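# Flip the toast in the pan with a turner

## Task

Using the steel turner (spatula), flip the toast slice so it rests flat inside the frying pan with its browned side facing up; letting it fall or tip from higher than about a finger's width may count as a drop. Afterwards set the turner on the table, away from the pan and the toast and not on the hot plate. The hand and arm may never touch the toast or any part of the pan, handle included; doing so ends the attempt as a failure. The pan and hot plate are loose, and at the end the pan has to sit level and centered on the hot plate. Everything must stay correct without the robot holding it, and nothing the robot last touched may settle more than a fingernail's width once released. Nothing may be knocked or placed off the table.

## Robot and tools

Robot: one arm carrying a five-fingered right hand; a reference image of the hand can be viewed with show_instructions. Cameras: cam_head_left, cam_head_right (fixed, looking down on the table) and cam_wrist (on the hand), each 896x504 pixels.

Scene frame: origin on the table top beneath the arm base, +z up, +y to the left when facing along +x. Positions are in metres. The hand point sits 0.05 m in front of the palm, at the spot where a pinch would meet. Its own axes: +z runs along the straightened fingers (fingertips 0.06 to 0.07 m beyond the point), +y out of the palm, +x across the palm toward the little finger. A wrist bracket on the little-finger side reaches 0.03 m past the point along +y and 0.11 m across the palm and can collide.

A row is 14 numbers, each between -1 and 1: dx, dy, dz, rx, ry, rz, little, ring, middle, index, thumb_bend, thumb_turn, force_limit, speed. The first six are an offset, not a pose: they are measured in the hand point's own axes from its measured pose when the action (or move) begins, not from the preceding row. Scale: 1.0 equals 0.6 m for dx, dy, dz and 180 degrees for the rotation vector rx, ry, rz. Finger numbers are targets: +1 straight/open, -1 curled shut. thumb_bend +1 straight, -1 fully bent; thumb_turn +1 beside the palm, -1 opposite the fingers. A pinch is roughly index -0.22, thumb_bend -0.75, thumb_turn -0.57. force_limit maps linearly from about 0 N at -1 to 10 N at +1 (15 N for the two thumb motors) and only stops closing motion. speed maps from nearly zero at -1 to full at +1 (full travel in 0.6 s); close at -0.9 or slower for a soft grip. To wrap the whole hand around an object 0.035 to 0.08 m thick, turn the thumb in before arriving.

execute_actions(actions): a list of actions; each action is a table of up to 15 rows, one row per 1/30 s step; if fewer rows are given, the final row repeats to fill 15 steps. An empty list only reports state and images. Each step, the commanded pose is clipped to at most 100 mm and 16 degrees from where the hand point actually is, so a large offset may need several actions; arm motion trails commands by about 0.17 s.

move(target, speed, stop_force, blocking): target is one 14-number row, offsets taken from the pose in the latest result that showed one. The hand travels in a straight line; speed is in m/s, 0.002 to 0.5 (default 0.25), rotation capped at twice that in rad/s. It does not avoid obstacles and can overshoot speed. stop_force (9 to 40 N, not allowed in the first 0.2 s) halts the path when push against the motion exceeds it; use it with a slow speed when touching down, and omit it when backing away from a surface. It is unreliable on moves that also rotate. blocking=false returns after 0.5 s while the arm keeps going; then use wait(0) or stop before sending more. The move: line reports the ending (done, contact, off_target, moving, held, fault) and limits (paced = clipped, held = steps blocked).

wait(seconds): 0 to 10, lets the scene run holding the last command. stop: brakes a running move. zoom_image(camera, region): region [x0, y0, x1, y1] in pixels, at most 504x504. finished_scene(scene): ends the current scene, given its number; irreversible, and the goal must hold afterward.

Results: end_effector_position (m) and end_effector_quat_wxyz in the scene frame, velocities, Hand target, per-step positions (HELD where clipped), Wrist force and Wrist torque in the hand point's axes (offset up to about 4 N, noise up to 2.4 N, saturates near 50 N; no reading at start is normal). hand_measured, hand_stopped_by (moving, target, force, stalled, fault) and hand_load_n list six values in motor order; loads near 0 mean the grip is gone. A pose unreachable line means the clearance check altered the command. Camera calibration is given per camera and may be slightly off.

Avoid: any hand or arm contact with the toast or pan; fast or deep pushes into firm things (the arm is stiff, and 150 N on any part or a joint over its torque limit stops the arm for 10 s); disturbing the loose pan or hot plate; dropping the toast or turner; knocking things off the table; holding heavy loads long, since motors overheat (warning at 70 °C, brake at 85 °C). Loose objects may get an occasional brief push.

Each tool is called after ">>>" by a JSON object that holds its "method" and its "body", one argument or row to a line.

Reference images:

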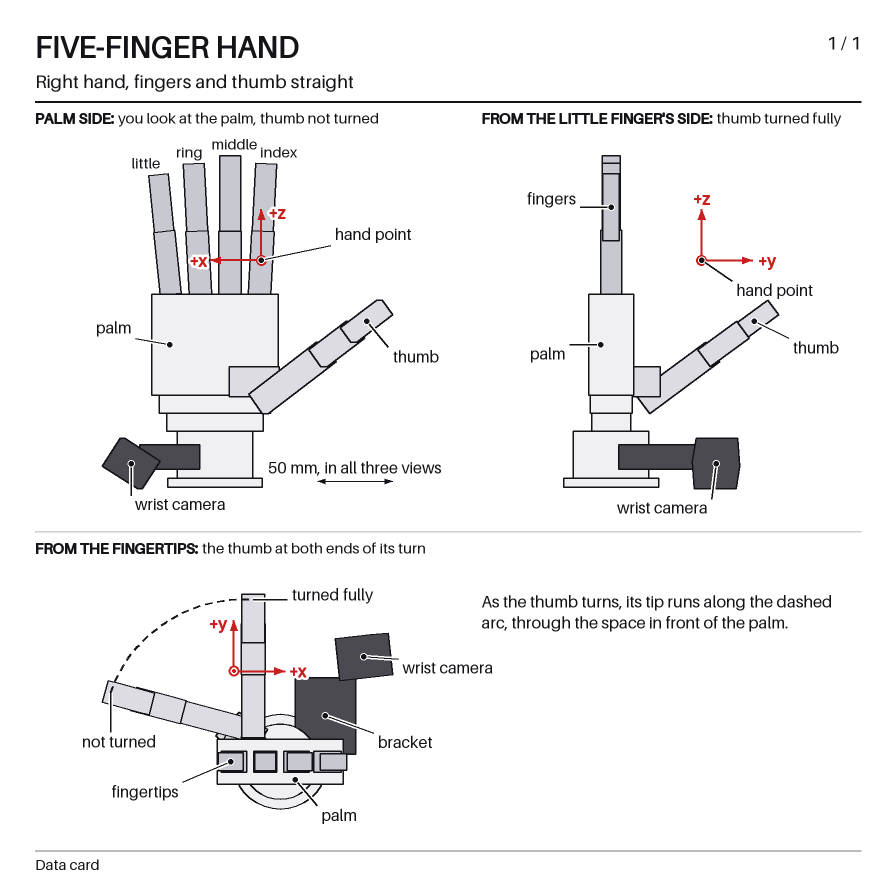

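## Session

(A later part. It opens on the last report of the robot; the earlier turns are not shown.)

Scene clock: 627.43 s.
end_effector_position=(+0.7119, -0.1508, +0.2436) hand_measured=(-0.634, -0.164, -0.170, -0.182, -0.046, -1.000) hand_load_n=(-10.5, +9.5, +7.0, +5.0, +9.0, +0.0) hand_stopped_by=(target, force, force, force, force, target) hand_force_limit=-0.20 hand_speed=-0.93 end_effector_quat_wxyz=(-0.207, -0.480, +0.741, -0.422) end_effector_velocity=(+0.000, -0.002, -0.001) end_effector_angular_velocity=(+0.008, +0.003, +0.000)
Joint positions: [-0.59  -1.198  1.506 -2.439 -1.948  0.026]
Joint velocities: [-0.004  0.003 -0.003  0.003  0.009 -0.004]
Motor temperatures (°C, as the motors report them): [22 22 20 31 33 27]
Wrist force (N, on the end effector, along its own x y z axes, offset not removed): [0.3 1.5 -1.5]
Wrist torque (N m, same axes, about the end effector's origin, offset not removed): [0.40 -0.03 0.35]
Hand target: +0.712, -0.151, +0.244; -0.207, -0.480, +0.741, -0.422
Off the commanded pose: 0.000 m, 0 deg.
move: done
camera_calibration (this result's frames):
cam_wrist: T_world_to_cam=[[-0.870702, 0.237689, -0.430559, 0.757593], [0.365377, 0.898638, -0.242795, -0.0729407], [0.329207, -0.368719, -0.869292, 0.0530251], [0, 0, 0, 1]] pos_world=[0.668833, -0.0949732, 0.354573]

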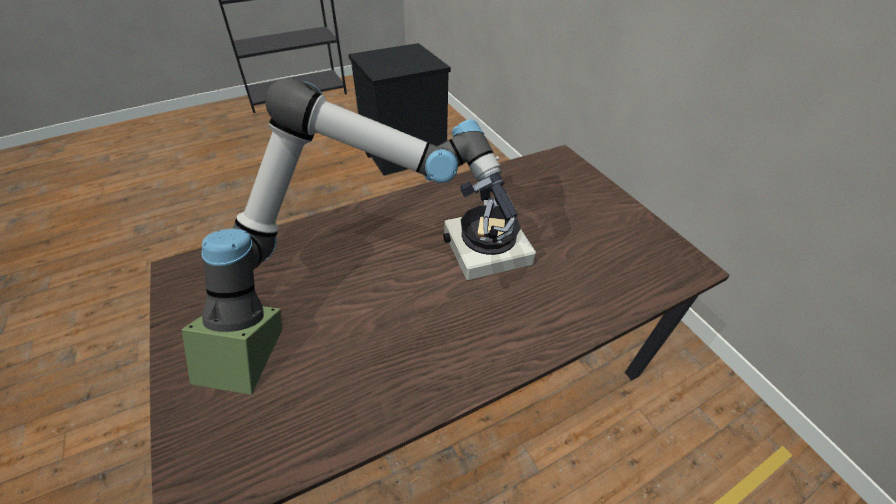

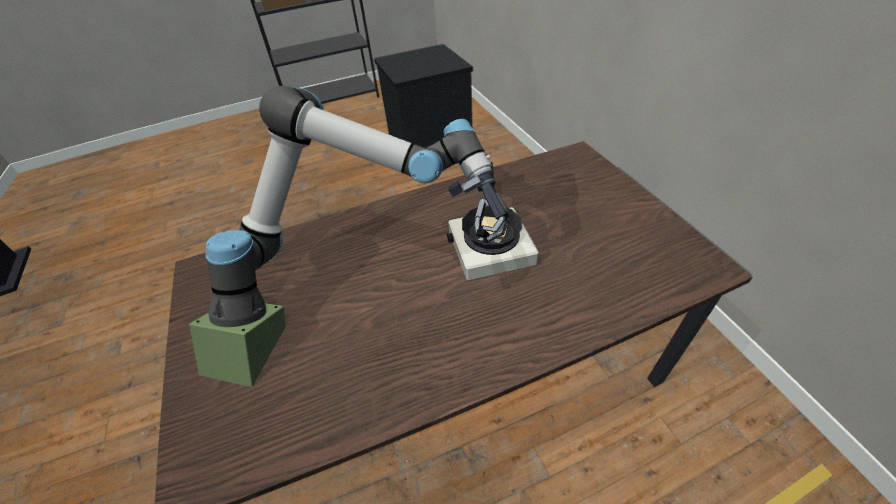

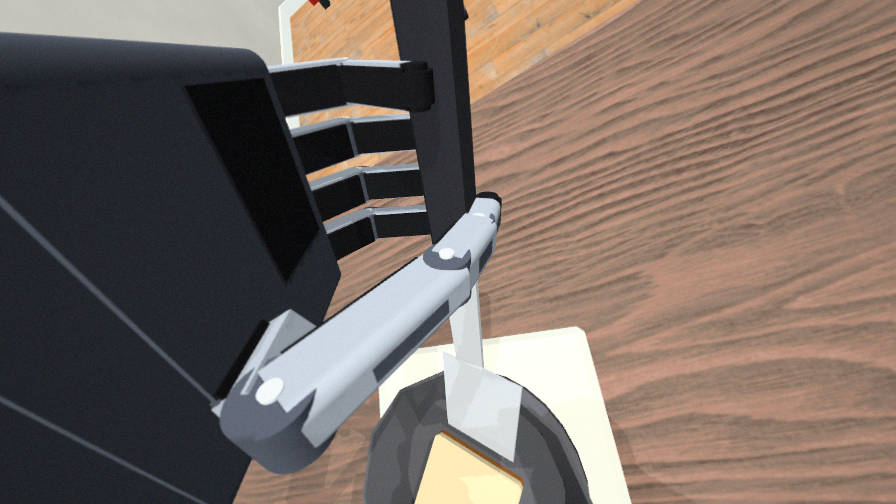

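>>> {"method": "execute_actions", "body": {
  "actions": [
    [[-0.0012,0.0007,0.0009,0,0,0,-0.63,-0.7,-0.62,-0.62,-0.42,-1,-0.2,-0.93],[-0.0012,0.0007,0.0009,0,0,0,-0.63,-0.7,-0.62,-0.62,-0.42,-1,-0.2,-0.93],[-0.0012,0.0007,0.0009,0,0,0,-0.63,-0.7,-0.62,-0.62,-0.42,-1,-0.2,-0.93],[-0.0024,0.0014,0.0019,0,0,0,-0.63,-0.7,-0.62,-0.62,-0.42,-1,-0.2,-0.93],[-0.0024,0.0014,0.0019,0,0,0,-0.63,-0.7,-0.62,-0.62,-0.42,-1,-0.2,-0.93],[-0.0024,0.0014,0.0019,0,0,0,-0.63,-0.7,-0.62,-0.62,-0.42,-1,-0.2,-0.93],[-0.00356,0.00213,0.00279,0,0,0,-0.63,-0.7,-0.62,-0.62,-0.42,-1,-0.2,-0.93]]
  ]
}}

Scene clock: 631.90 s.
end_effector_position=(+0.7119, -0.1508, +0.2407) hand_measured=(-0.634, -0.164, -0.170, -0.182, -0.046, -1.000) hand_load_n=(-10.5, +9.5, +7.0, +5.0, +9.0, +0.0) hand_stopped_by=(target, force, force, force, force, target) hand_force_limit=-0.20 hand_speed=-0.93 end_effector_quat_wxyz=(-0.207, -0.480, +0.741, -0.422) end_effector_velocity=(+0.000, +0.000, -0.001) end_effector_angular_velocity=(+0.000, -0.000, +0.001)
Joint positions: [-0.588 -1.195  1.508 -2.443 -1.95   0.028]
Joint velocities: [ 0.001  0.001  0.001 -0.001 -0.     0.   ]
Motor temperatures (°C, as the motors report them): [22 22 20 31 33 27]
Wrist force (N, on the end effector, along its own x y z axes, offset not removed): [0.3 0.3 -0.7]
Wrist torque (N m, same axes, about the end effector's origin, offset not removed): [0.22 0.02 0.19]
Hand target: +0.712, -0.151, +0.241; -0.207, -0.480, +0.741, -0.422
Off the commanded pose: 0.000 m, 0 deg.
Step readings (end_effector_position):
0: (+0.7119, -0.1509, +0.2435)
1: (+0.7119, -0.1509, +0.2435)
2: (+0.7119, -0.1509, +0.2434)
4: (+0.7119, -0.1509, +0.2431)
8: (+0.7119, -0.1509, +0.2418)
15: end_effector_position above
camera_calibration (this result's frames):
cam_wrist: T_world_to_cam=[[-0.870691, 0.237715, -0.430568, 0.756354], [0.365405, 0.898627, -0.242792, -0.0736423], [0.329205, -0.368729, -0.869289, 0.0505038], [0, 0, 0, 1]] pos_world=[0.668834, -0.094997, 0.351684]

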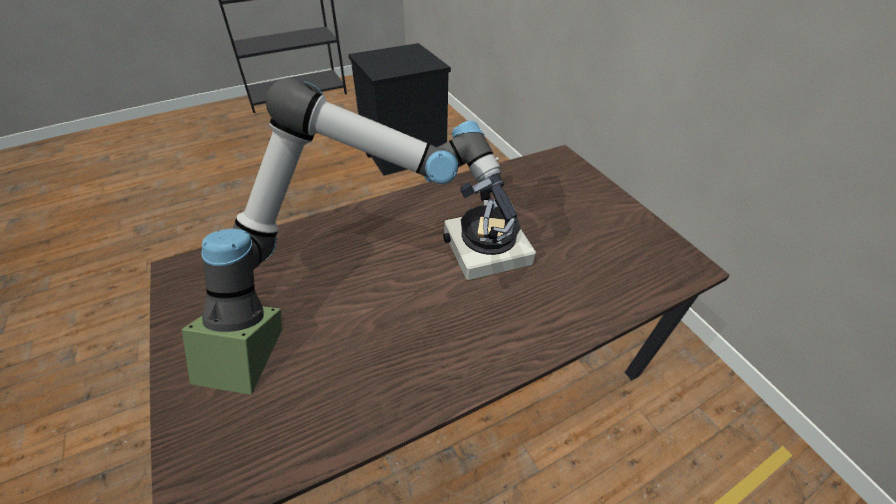

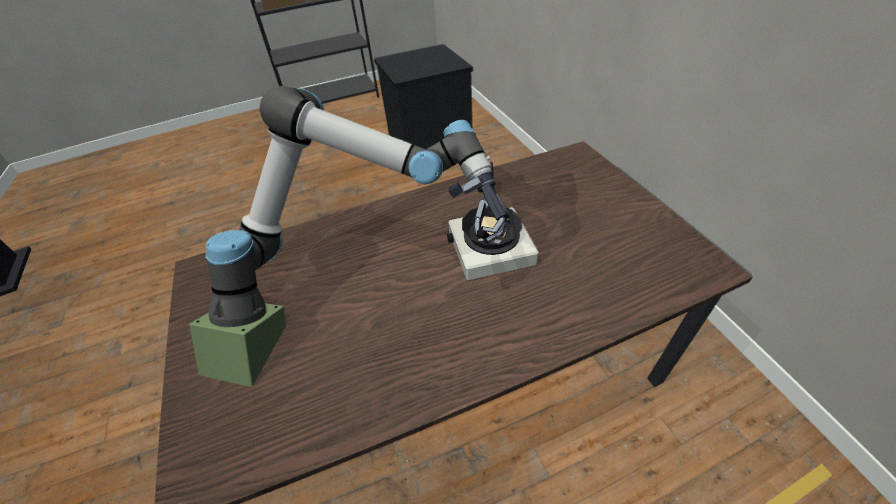

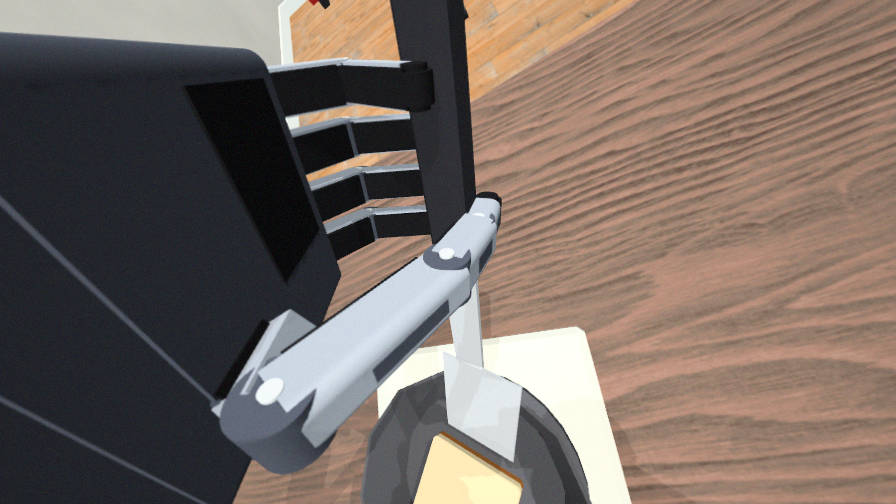

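No contact yet. Another 2 mm down.

>>> {"method": "execute_actions", "body": {
  "actions": [
    [[-0.0012,0.0007,0.0009,0,0,0,-0.63,-0.7,-0.62,-0.62,-0.42,-1,-0.2,-0.93],[-0.0012,0.0007,0.0009,0,0,0,-0.63,-0.7,-0.62,-0.62,-0.42,-1,-0.2,-0.93],[-0.0012,0.0007,0.0009,0,0,0,-0.63,-0.7,-0.62,-0.62,-0.42,-1,-0.2,-0.93],[-0.0012,0.0007,0.0009,0,0,0,-0.63,-0.7,-0.62,-0.62,-0.42,-1,-0.2,-0.93],[-0.0024,0.0014,0.0019,0,0,0,-0.63,-0.7,-0.62,-0.62,-0.42,-1,-0.2,-0.93]]
  ]
}}

Scene clock: 635.83 s.
end_effector_position=(+0.7119, -0.1508, +0.2387) hand_measured=(-0.634, -0.164, -0.170, -0.182, -0.046, -1.000) hand_load_n=(-10.5, +9.5, +7.0, +5.0, +9.0, +0.0) hand_stopped_by=(target, force, force, force, force, target) hand_force_limit=-0.20 hand_speed=-0.93 end_effector_quat_wxyz=(-0.207, -0.480, +0.741, -0.422) end_effector_velocity=(-0.000, -0.001, -0.000) end_effector_angular_velocity=(-0.001, +0.001, +0.000)
Joint positions: [-0.587 -1.193  1.51  -2.447 -1.95   0.03 ]
Joint velocities: [-0.     0.001  0.    -0.002 -0.001 -0.001]
Motor temperatures (°C, as the motors report them): [22 22 20 31 33 27]
Wrist force (N, on the end effector, along its own x y z axes, offset not removed): [1.4 1.7 -2.0]
Wrist torque (N m, same axes, about the end effector's origin, offset not removed): [0.38 -0.20 0.42]
Hand target: +0.712, -0.151, +0.239; -0.207, -0.480, +0.741, -0.422
Off the commanded pose: 0.000 m, 0 deg.
Step readings (end_effector_position):
0: (+0.7119, -0.1508, +0.2406)
1: (+0.7119, -0.1508, +0.2406)
2: (+0.7119, -0.1508, +0.2404)
4: (+0.7119, -0.1508, +0.2401)
8: (+0.7119, -0.1508, +0.2392)
15: end_effector_position above
camera_calibration (this result's frames):
cam_wrist: T_world_to_cam=[[-0.870691, 0.237715, -0.430567, 0.755525], [0.365405, 0.898628, -0.242791, -0.0741199], [0.329205, -0.368727, -0.86929, 0.0487712], [0, 0, 0, 1]] pos_world=[0.668857, -0.0950104, 0.349705]

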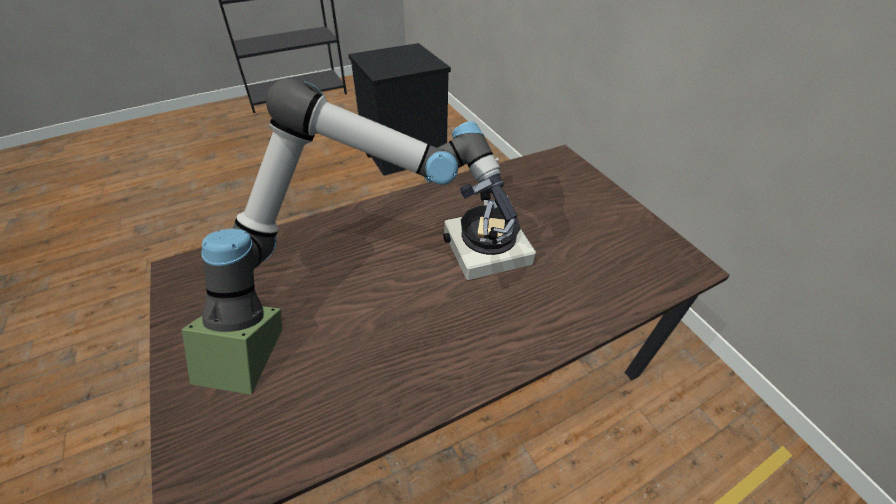

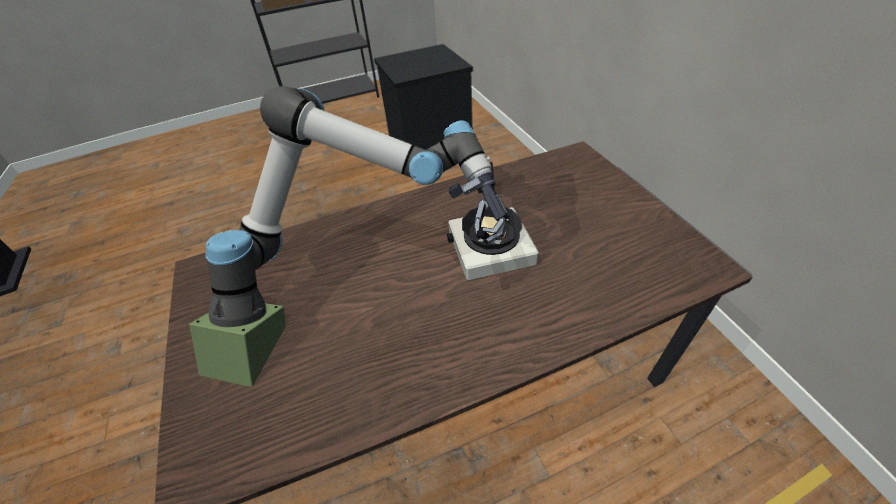

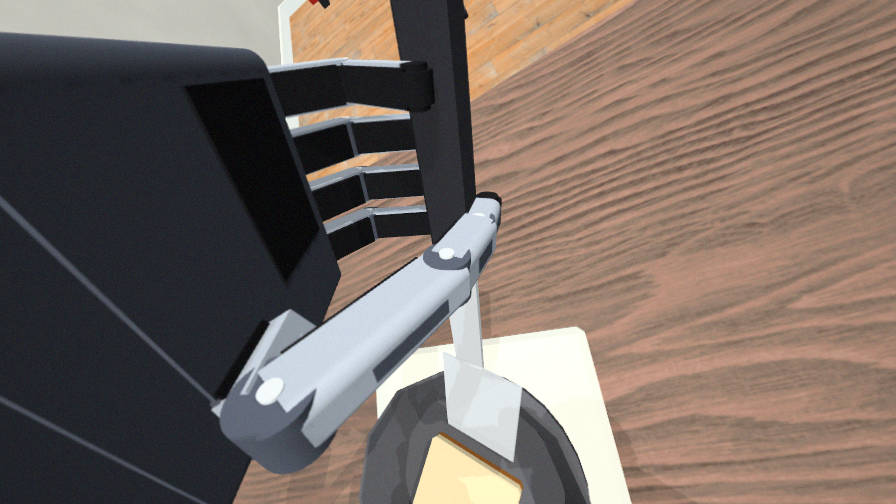

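>>> {"method": "execute_actions", "body": {
  "actions": [
    [[-0.002,0,-0.0003,0,0,0,-0.63,-0.7,-0.62,-0.62,-0.42,-1,-0.2,-0.93],[-0.002,0,-0.0003,0,0,0,-0.63,-0.7,-0.62,-0.62,-0.42,-1,-0.2,-0.93],[-0.002,0,-0.0003,0,0,0,-0.63,-0.7,-0.62,-0.62,-0.42,-1,-0.2,-0.93],[-0.002,0,-0.0003,0,0,0,-0.63,-0.7,-0.62,-0.62,-0.42,-1,-0.2,-0.93],[-0.00411,0,-0.00066,0,0,0,-0.63,-0.7,-0.62,-0.62,-0.42,-1,-0.2,-0.93]]
  ]
}}

Scene clock: 643.00 s.
end_effector_position=(+0.7130, -0.1492, +0.2372) hand_measured=(-0.634, -0.164, -0.170, -0.182, -0.046, -1.000) hand_load_n=(-10.5, +9.5, +7.0, +5.0, +9.0, +0.0) hand_stopped_by=(target, force, force, force, force, target) hand_force_limit=-0.20 hand_speed=-0.93 end_effector_quat_wxyz=(-0.207, -0.480, +0.741, -0.422) end_effector_velocity=(-0.000, -0.000, -0.001) end_effector_angular_velocity=(+0.000, +0.000, -0.001)
Joint positions: [-0.583 -1.191  1.508 -2.445 -1.953  0.033]
Joint velocities: [ 0.     0.001  0.     0.001 -0.     0.001]
Motor temperatures (°C, as the motors report them): [22 22 20 31 33 27]
Wrist force (N, on the end effector, along its own x y z axes, offset not removed): [-0.7 0.6 0.4]
Wrist torque (N m, same axes, about the end effector's origin, offset not removed): [0.14 0.08 0.25]
Hand target: +0.713, -0.149, +0.237; -0.207, -0.480, +0.741, -0.422
Off the commanded pose: 0.000 m, 0 deg.
Step readings (end_effector_position):
0: (+0.7119, -0.1508, +0.2387)
1: (+0.7119, -0.1508, +0.2387)
2: (+0.7120, -0.1507, +0.2385)
4: (+0.7122, -0.1504, +0.2382)
8: (+0.7127, -0.1496, +0.2376)
15: end_effector_position above
camera_calibration (this result's frames):
cam_wrist: T_world_to_cam=[[-0.870692, 0.237716, -0.430566, 0.755412], [0.365404, 0.89863, -0.242786, -0.0763216], [0.329205, -0.368722, -0.869292, 0.0477125], [0, 0, 0, 1]] pos_world=[0.669912, -0.0933959, 0.348201]

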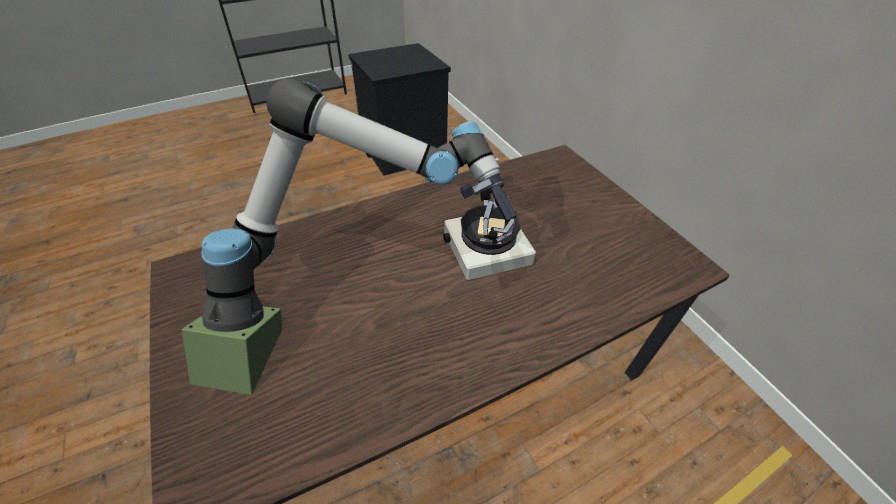

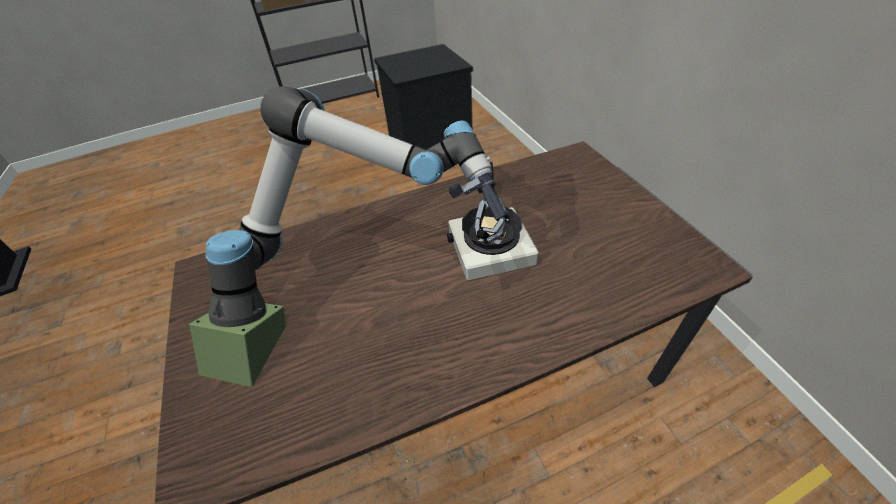

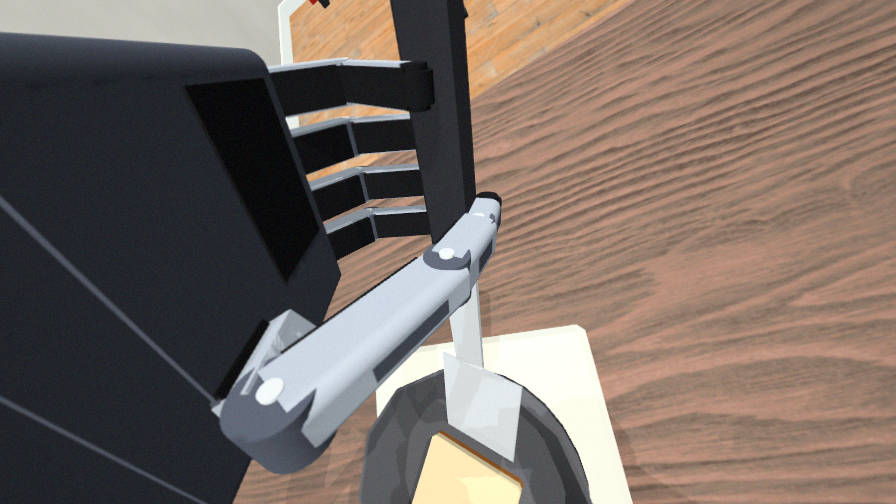

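>>> {"method": "execute_actions", "body": {
  "actions": [
    [[-0.002,0,-0.0003,0,0,0,-0.63,-0.7,-0.62,-0.62,-0.42,-1,-0.2,-0.93],[-0.002,0,-0.0003,0,0,0,-0.63,-0.7,-0.62,-0.62,-0.42,-1,-0.2,-0.93],[-0.002,0,-0.0003,0,0,0,-0.63,-0.7,-0.62,-0.62,-0.42,-1,-0.2,-0.93],[-0.002,0,-0.0003,0,0,0,-0.63,-0.7,-0.62,-0.62,-0.42,-1,-0.2,-0.93],[-0.00411,0,-0.00066,0,0,0,-0.63,-0.7,-0.62,-0.62,-0.42,-1,-0.2,-0.93]]
  ]
}}

Scene clock: 645.93 s.
end_effector_position=(+0.7140, -0.1476, +0.2357) hand_measured=(-0.634, -0.164, -0.170, -0.182, -0.046, -1.000) hand_load_n=(-9.0, +10.0, +7.0, +4.0, +9.0, -0.5) hand_stopped_by=(target, force, force, force, force, target) hand_force_limit=-0.20 hand_speed=-0.93 end_effector_quat_wxyz=(-0.207, -0.480, +0.741, -0.422) end_effector_velocity=(+0.000, +0.000, -0.001) end_effector_angular_velocity=(+0.001, -0.001, -0.001)
Joint positions: [-0.579 -1.189  1.506 -2.444 -1.955  0.037]
Joint velocities: [ 0.001  0.001 -0.     0.001 -0.     0.002]
Motor temperatures (°C, as the motors report them): [22 22 20 31 33 27]
Wrist force (N, on the end effector, along its own x y z axes, offset not removed): [0.6 0.3 0.0]
Wrist torque (N m, same axes, about the end effector's origin, offset not removed): [0.17 -0.11 0.26]
Hand target: +0.714, -0.148, +0.236; -0.207, -0.480, +0.741, -0.422
Off the commanded pose: 0.000 m, 0 deg.
Step readings (end_effector_position):
0: (+0.7130, -0.1492, +0.2372)
1: (+0.7130, -0.1491, +0.2372)
2: (+0.7131, -0.1490, +0.2370)
4: (+0.7133, -0.1487, +0.2368)
8: (+0.7138, -0.1480, +0.2361)
15: end_effector_position above
camera_calibration (this result's frames):
cam_wrist: T_world_to_cam=[[-0.87069, 0.237715, -0.43057, 0.755302], [0.365403, 0.89863, -0.242783, -0.0785232], [0.32921, -0.368721, -0.869291, 0.0466517], [0, 0, 0, 1]] pos_world=[0.670968, -0.0917818, 0.3467]

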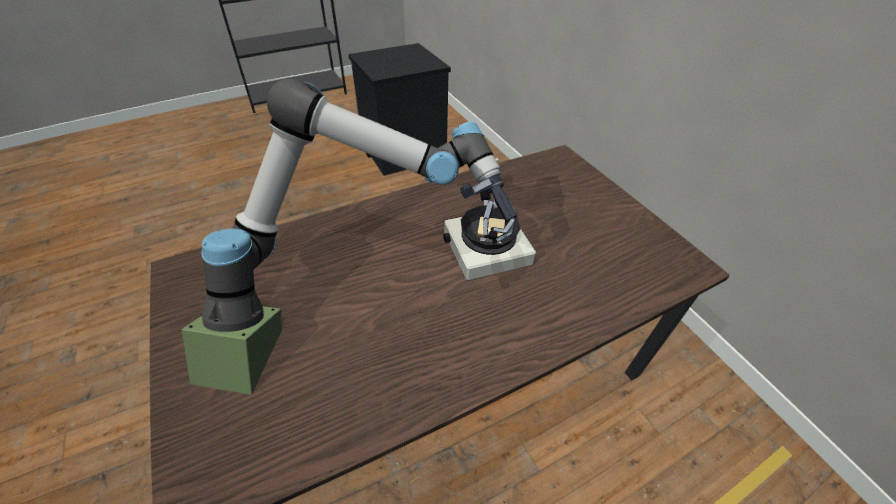

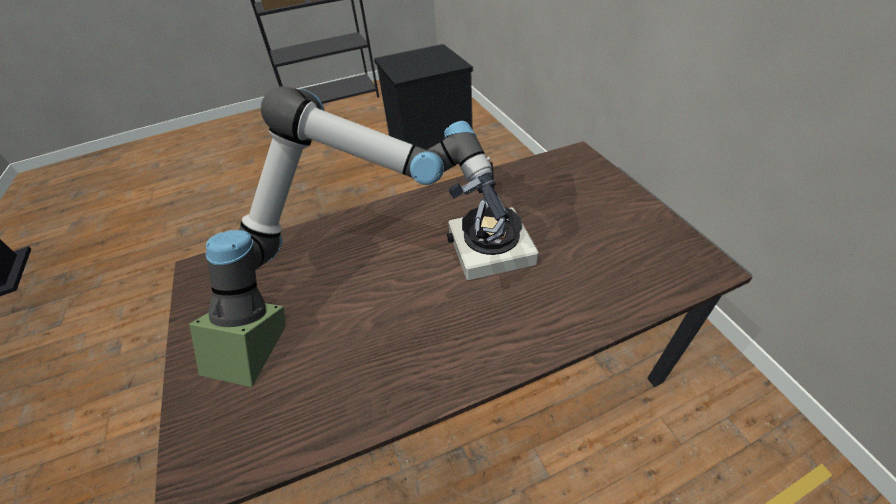

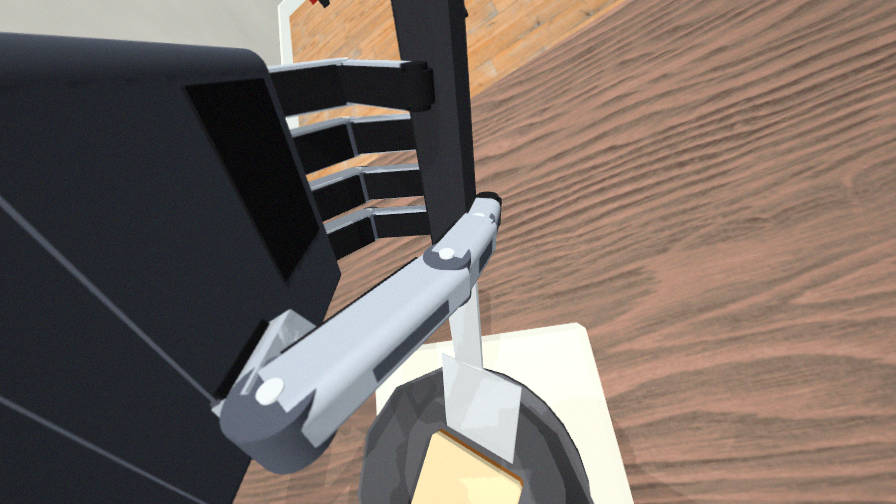

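>>> {"method": "move", "body": {
  "target": [-0.0093, -0.00443, -0.00847, 0, 0, 0, -0.63, -0.7, -0.62, -0.62, -0.42, -1, -0.2, -0.93],
  "speed": 0.008
}}

>>> {"method": "zoom_image", "body": {
  "camera": "cam_wrist",
  "region": [380, 320, 630, 504]
}}

Scene clock: 650.43 s.
end_effector_position=(+0.7184, -0.1410, +0.2357) hand_measured=(-0.634, -0.164, -0.170, -0.182, -0.046, -1.000) hand_load_n=(-9.0, +10.0, +7.0, +4.0, +9.0, +0.0) hand_stopped_by=(target, force, force, force, force, target) hand_force_limit=-0.20 hand_speed=-0.93 end_effector_quat_wxyz=(-0.207, -0.480, +0.741, -0.422) end_effector_velocity=(+0.001, +0.001, -0.000) end_effector_angular_velocity=(+0.000, +0.001, +0.001)
Joint positions: [-0.568 -1.187  1.492 -2.428 -1.96   0.047]
Joint velocities: [ 0.002  0.    -0.003  0.003 -0.001  0.001]
Motor temperatures (°C, as the motors report them): [22 22 20 31 33 27]
Wrist force (N, on the end effector, along its own x y z axes, offset not removed): [1.1 2.2 -1.1]
Wrist torque (N m, same axes, about the end effector's origin, offset not removed): [0.54 0.00 0.34]
Hand target: +0.718, -0.141, +0.236; -0.207, -0.480, +0.741, -0.422
Off the commanded pose: 0.000 m, 0 deg.
move: done
camera_calibration (this result's frames):
cam_wrist: T_world_to_cam=[[-0.870689, 0.237711, -0.430575, 0.757487], [0.365398, 0.898635, -0.242774, -0.0860239], [0.32922, -0.368712, -0.869291, 0.0476606], [0, 0, 0, 1]] pos_world=[0.675277, -0.0851857, 0.346701]

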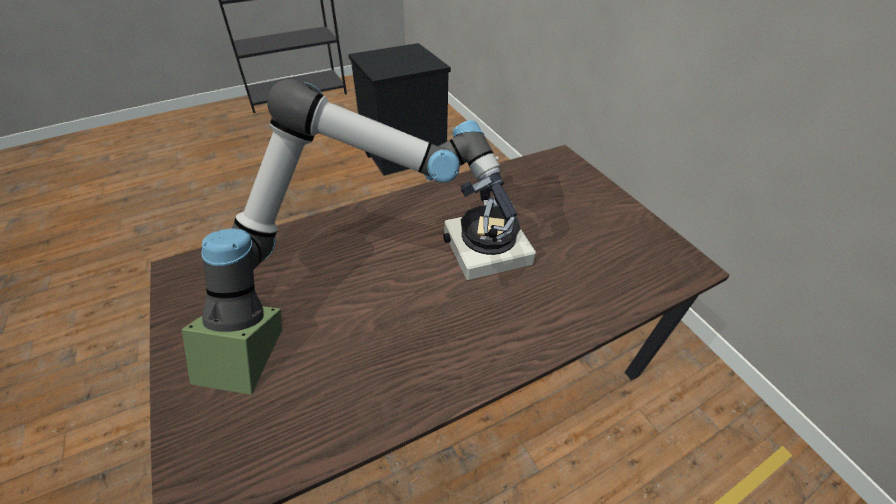

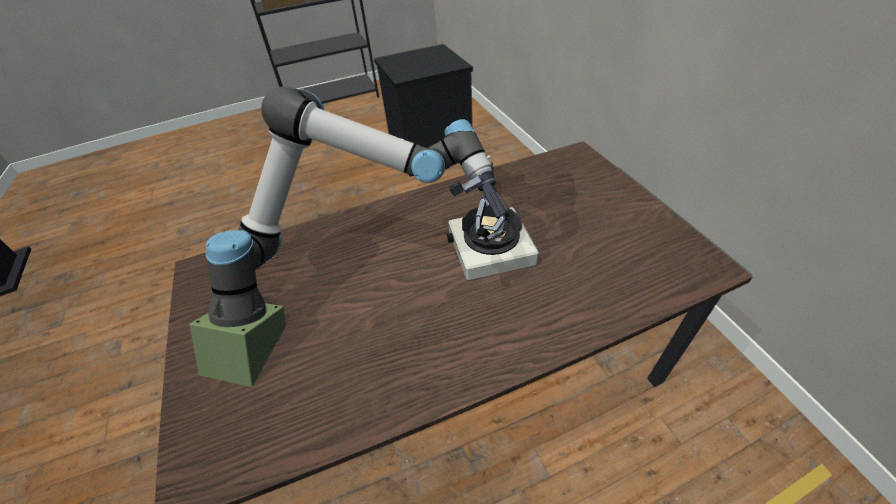

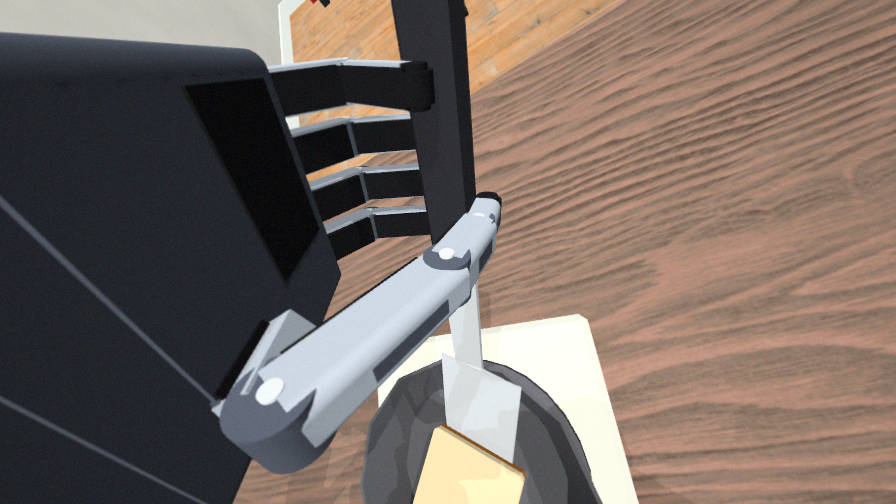

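Region (380, 320, 630, 504) of cam_wrist's 896x504 image, scaled by 2.016, with more detail than that image has; it fills the top 371 rows of this view, and the rest is white.

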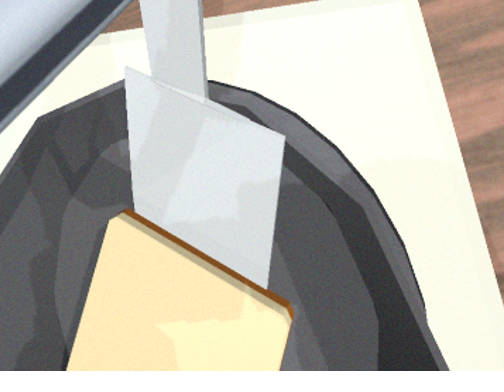

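>>> {"method": "move", "body": {
  "target": [-0.0093, -0.00443, -0.00847, 0, 0, 0, -0.63, -0.7, -0.62, -0.62, -0.42, -1, -0.2, -0.93],
  "speed": 0.008
}}

>>> {"method": "zoom_image", "body": {
  "camera": "cam_wrist",
  "region": [380, 320, 630, 504]
}}

>>> {"method": "zoom_image", "body": {
  "camera": "cam_head_left",
  "region": [450, 190, 540, 270]
}}

Scene clock: 654.07 s.
end_effector_position=(+0.7227, -0.1344, +0.2357) hand_measured=(-0.634, -0.164, -0.170, -0.182, -0.046, -1.000) hand_load_n=(-9.0, +10.0, +7.0, +4.0, +9.0, +0.0) hand_stopped_by=(target, force, force, force, force, target) hand_force_limit=-0.20 hand_speed=-0.93 end_effector_quat_wxyz=(-0.207, -0.480, +0.741, -0.422) end_effector_velocity=(+0.001, +0.001, -0.000) end_effector_angular_velocity=(+0.001, -0.000, -0.001)
Joint positions: [-0.557 -1.184  1.477 -2.412 -1.966  0.057]
Joint velocities: [ 0.002  0.001 -0.002  0.003 -0.001  0.003]
Motor temperatures (°C, as the motors report them): [22 22 20 31 33 27]
Wrist force (N, on the end effector, along its own x y z axes, offset not removed): [1.2 4.1 0.2]
Wrist torque (N m, same axes, about the end effector's origin, offset not removed): [0.71 -0.03 0.48]
Hand target: +0.723, -0.134, +0.236; -0.207, -0.480, +0.741, -0.422
Off the commanded pose: 0.000 m, 0 deg.
move: done
camera_calibration (this result's frames):
cam_wrist: T_world_to_cam=[[-0.870688, 0.237706, -0.43058, 0.759671], [0.365391, 0.898641, -0.242763, -0.0935263], [0.329231, -0.3687, -0.869291, 0.0486694], [0, 0, 0, 1]] pos_world=[0.679586, -0.0785876, 0.346702]

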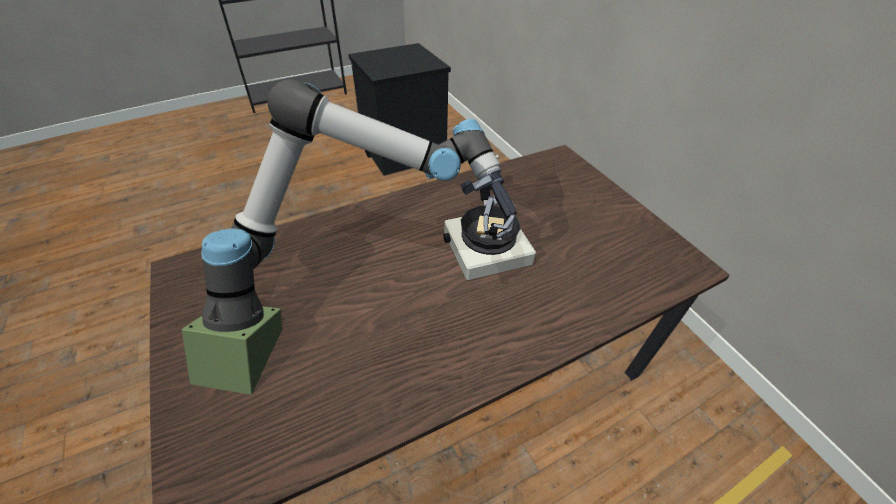

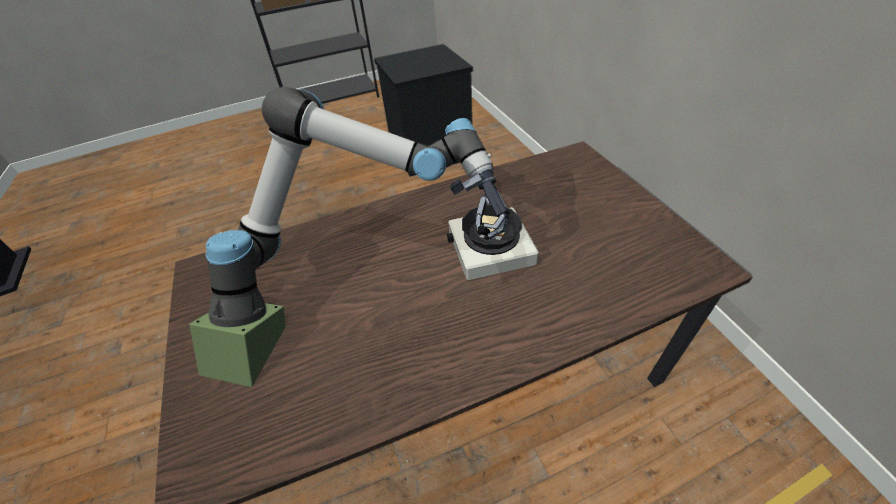

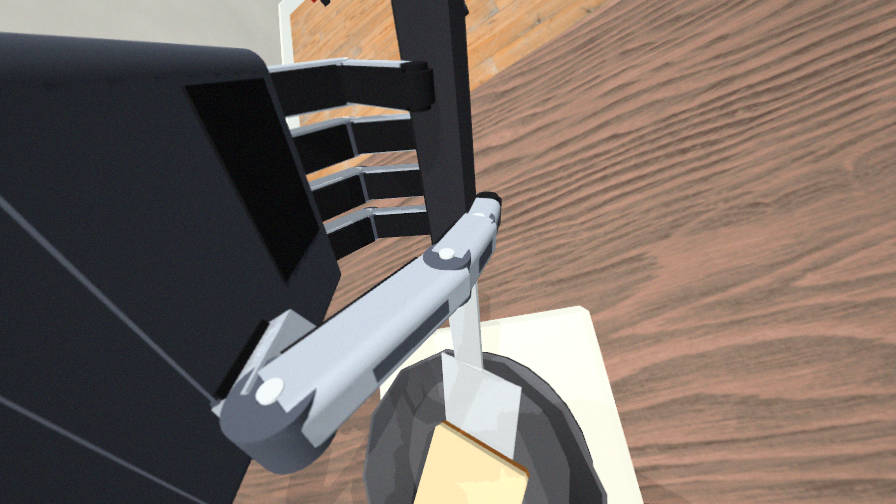

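Region (380, 320, 630, 504) of cam_wrist's 896x504 image, scaled by 2.016, with more detail than that image has; it fills the top 371 rows of this view, and the rest is white.

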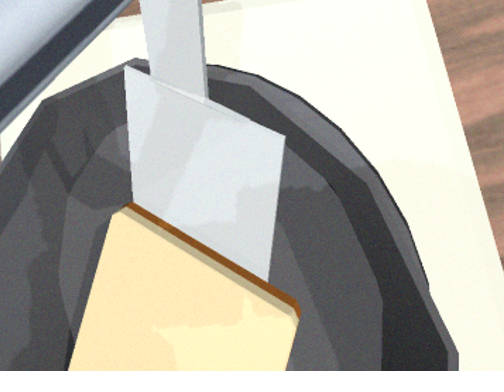

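Region (450, 190, 540, 270) of cam_head_left's 896x504 image, scaled by 5.600, with more detail than that image has.

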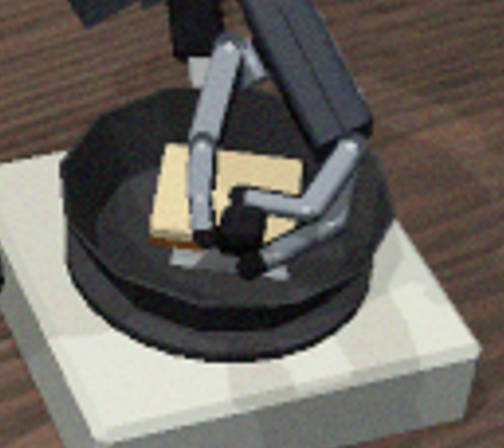

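>>> {"method": "move", "body": {
  "target": [-0.01162, -0.00554, -0.01059, 0, 0, 0, -0.63, -0.7, -0.62, -0.62, -0.42, -1, -0.2, -0.93],
  "speed": 0.01
}}

>>> {"method": "zoom_image", "body": {
  "camera": "cam_wrist",
  "region": [380, 320, 630, 504]
}}

>>> {"method": "zoom_image", "body": {
  "camera": "cam_head_left",
  "region": [450, 190, 540, 270]
}}

Scene clock: 657.87 s.
end_effector_position=(+0.7280, -0.1261, +0.2357) hand_measured=(-0.634, -0.164, -0.170, -0.182, -0.046, -1.000) hand_load_n=(-9.0, +10.0, +7.0, +4.0, +9.0, +0.0) hand_stopped_by=(target, force, force, force, force, target) hand_force_limit=-0.20 hand_speed=-0.93 end_effector_quat_wxyz=(-0.207, -0.480, +0.741, -0.422) end_effector_velocity=(+0.001, +0.001, +0.001) end_effector_angular_velocity=(-0.000, -0.001, +0.000)
Joint positions: [-0.543 -1.18   1.459 -2.392 -1.973  0.07 ]
Joint velocities: [ 0.002 -0.    -0.005  0.005 -0.001  0.002]
Motor temperatures (°C, as the motors report them): [22 22 20 31 33 27]
Wrist force (N, on the end effector, along its own x y z axes, offset not removed): [0.3 1.3 -0.1]
Wrist torque (N m, same axes, about the end effector's origin, offset not removed): [0.36 0.01 0.36]
Hand target: +0.728, -0.126, +0.236; -0.207, -0.480, +0.741, -0.422
Off the commanded pose: 0.000 m, 0 deg.
move: done
camera_calibration (this result's frames):
cam_wrist: T_world_to_cam=[[-0.870686, 0.2377, -0.430586, 0.762404], [0.365382, 0.898649, -0.242748, -0.102902], [0.329245, -0.368686, -0.869292, 0.0499328], [0, 0, 0, 1]] pos_world=[0.684972, -0.0703409, 0.346707]

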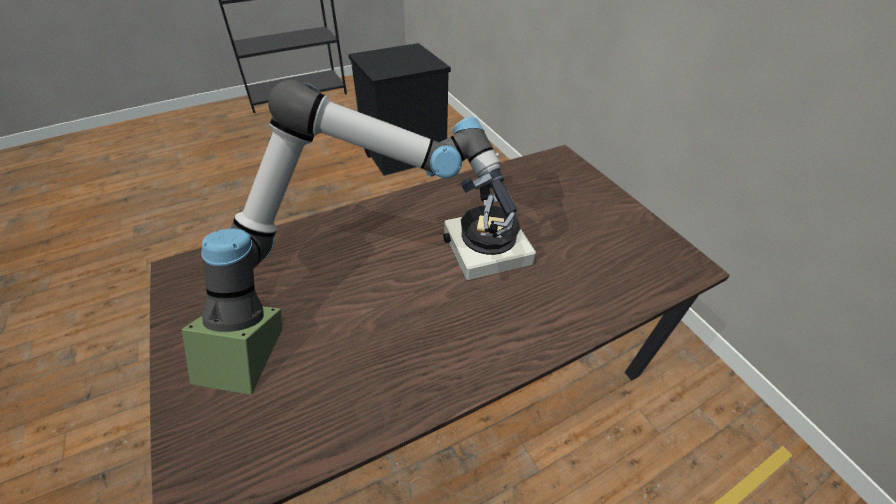

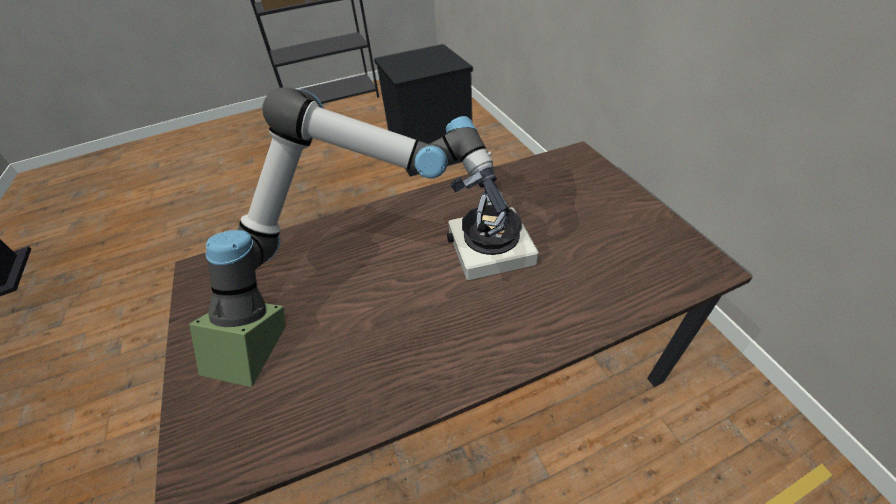

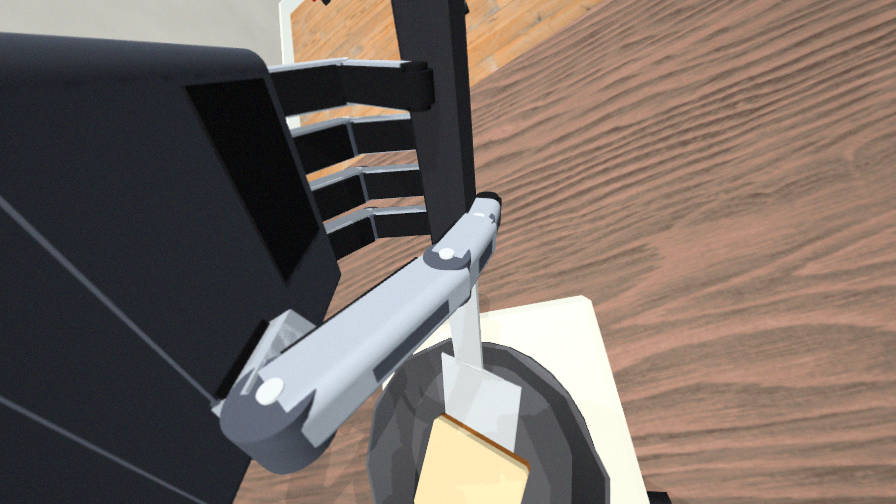

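Region (380, 320, 630, 504) of cam_wrist's 896x504 image, scaled by 2.016, with more detail than that image has; it fills the top 371 rows of this view, and the rest is white.

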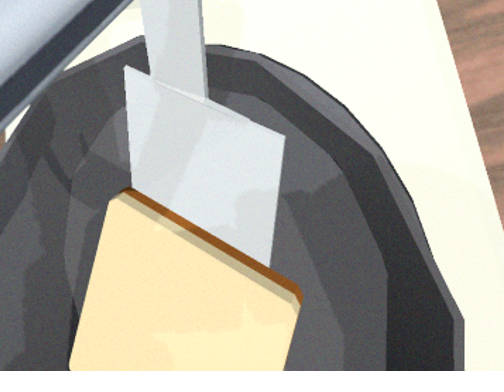

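Region (450, 190, 540, 270) of cam_head_left's 896x504 image, scaled by 5.600, with more detail than that image has.

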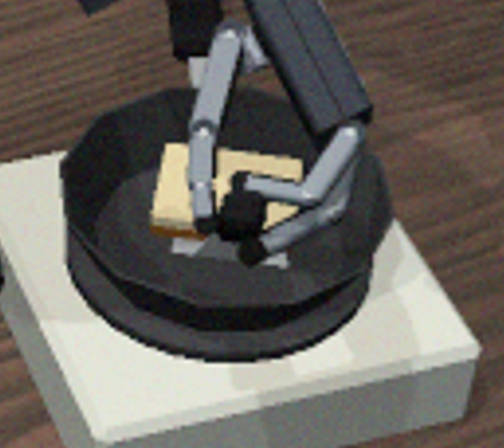

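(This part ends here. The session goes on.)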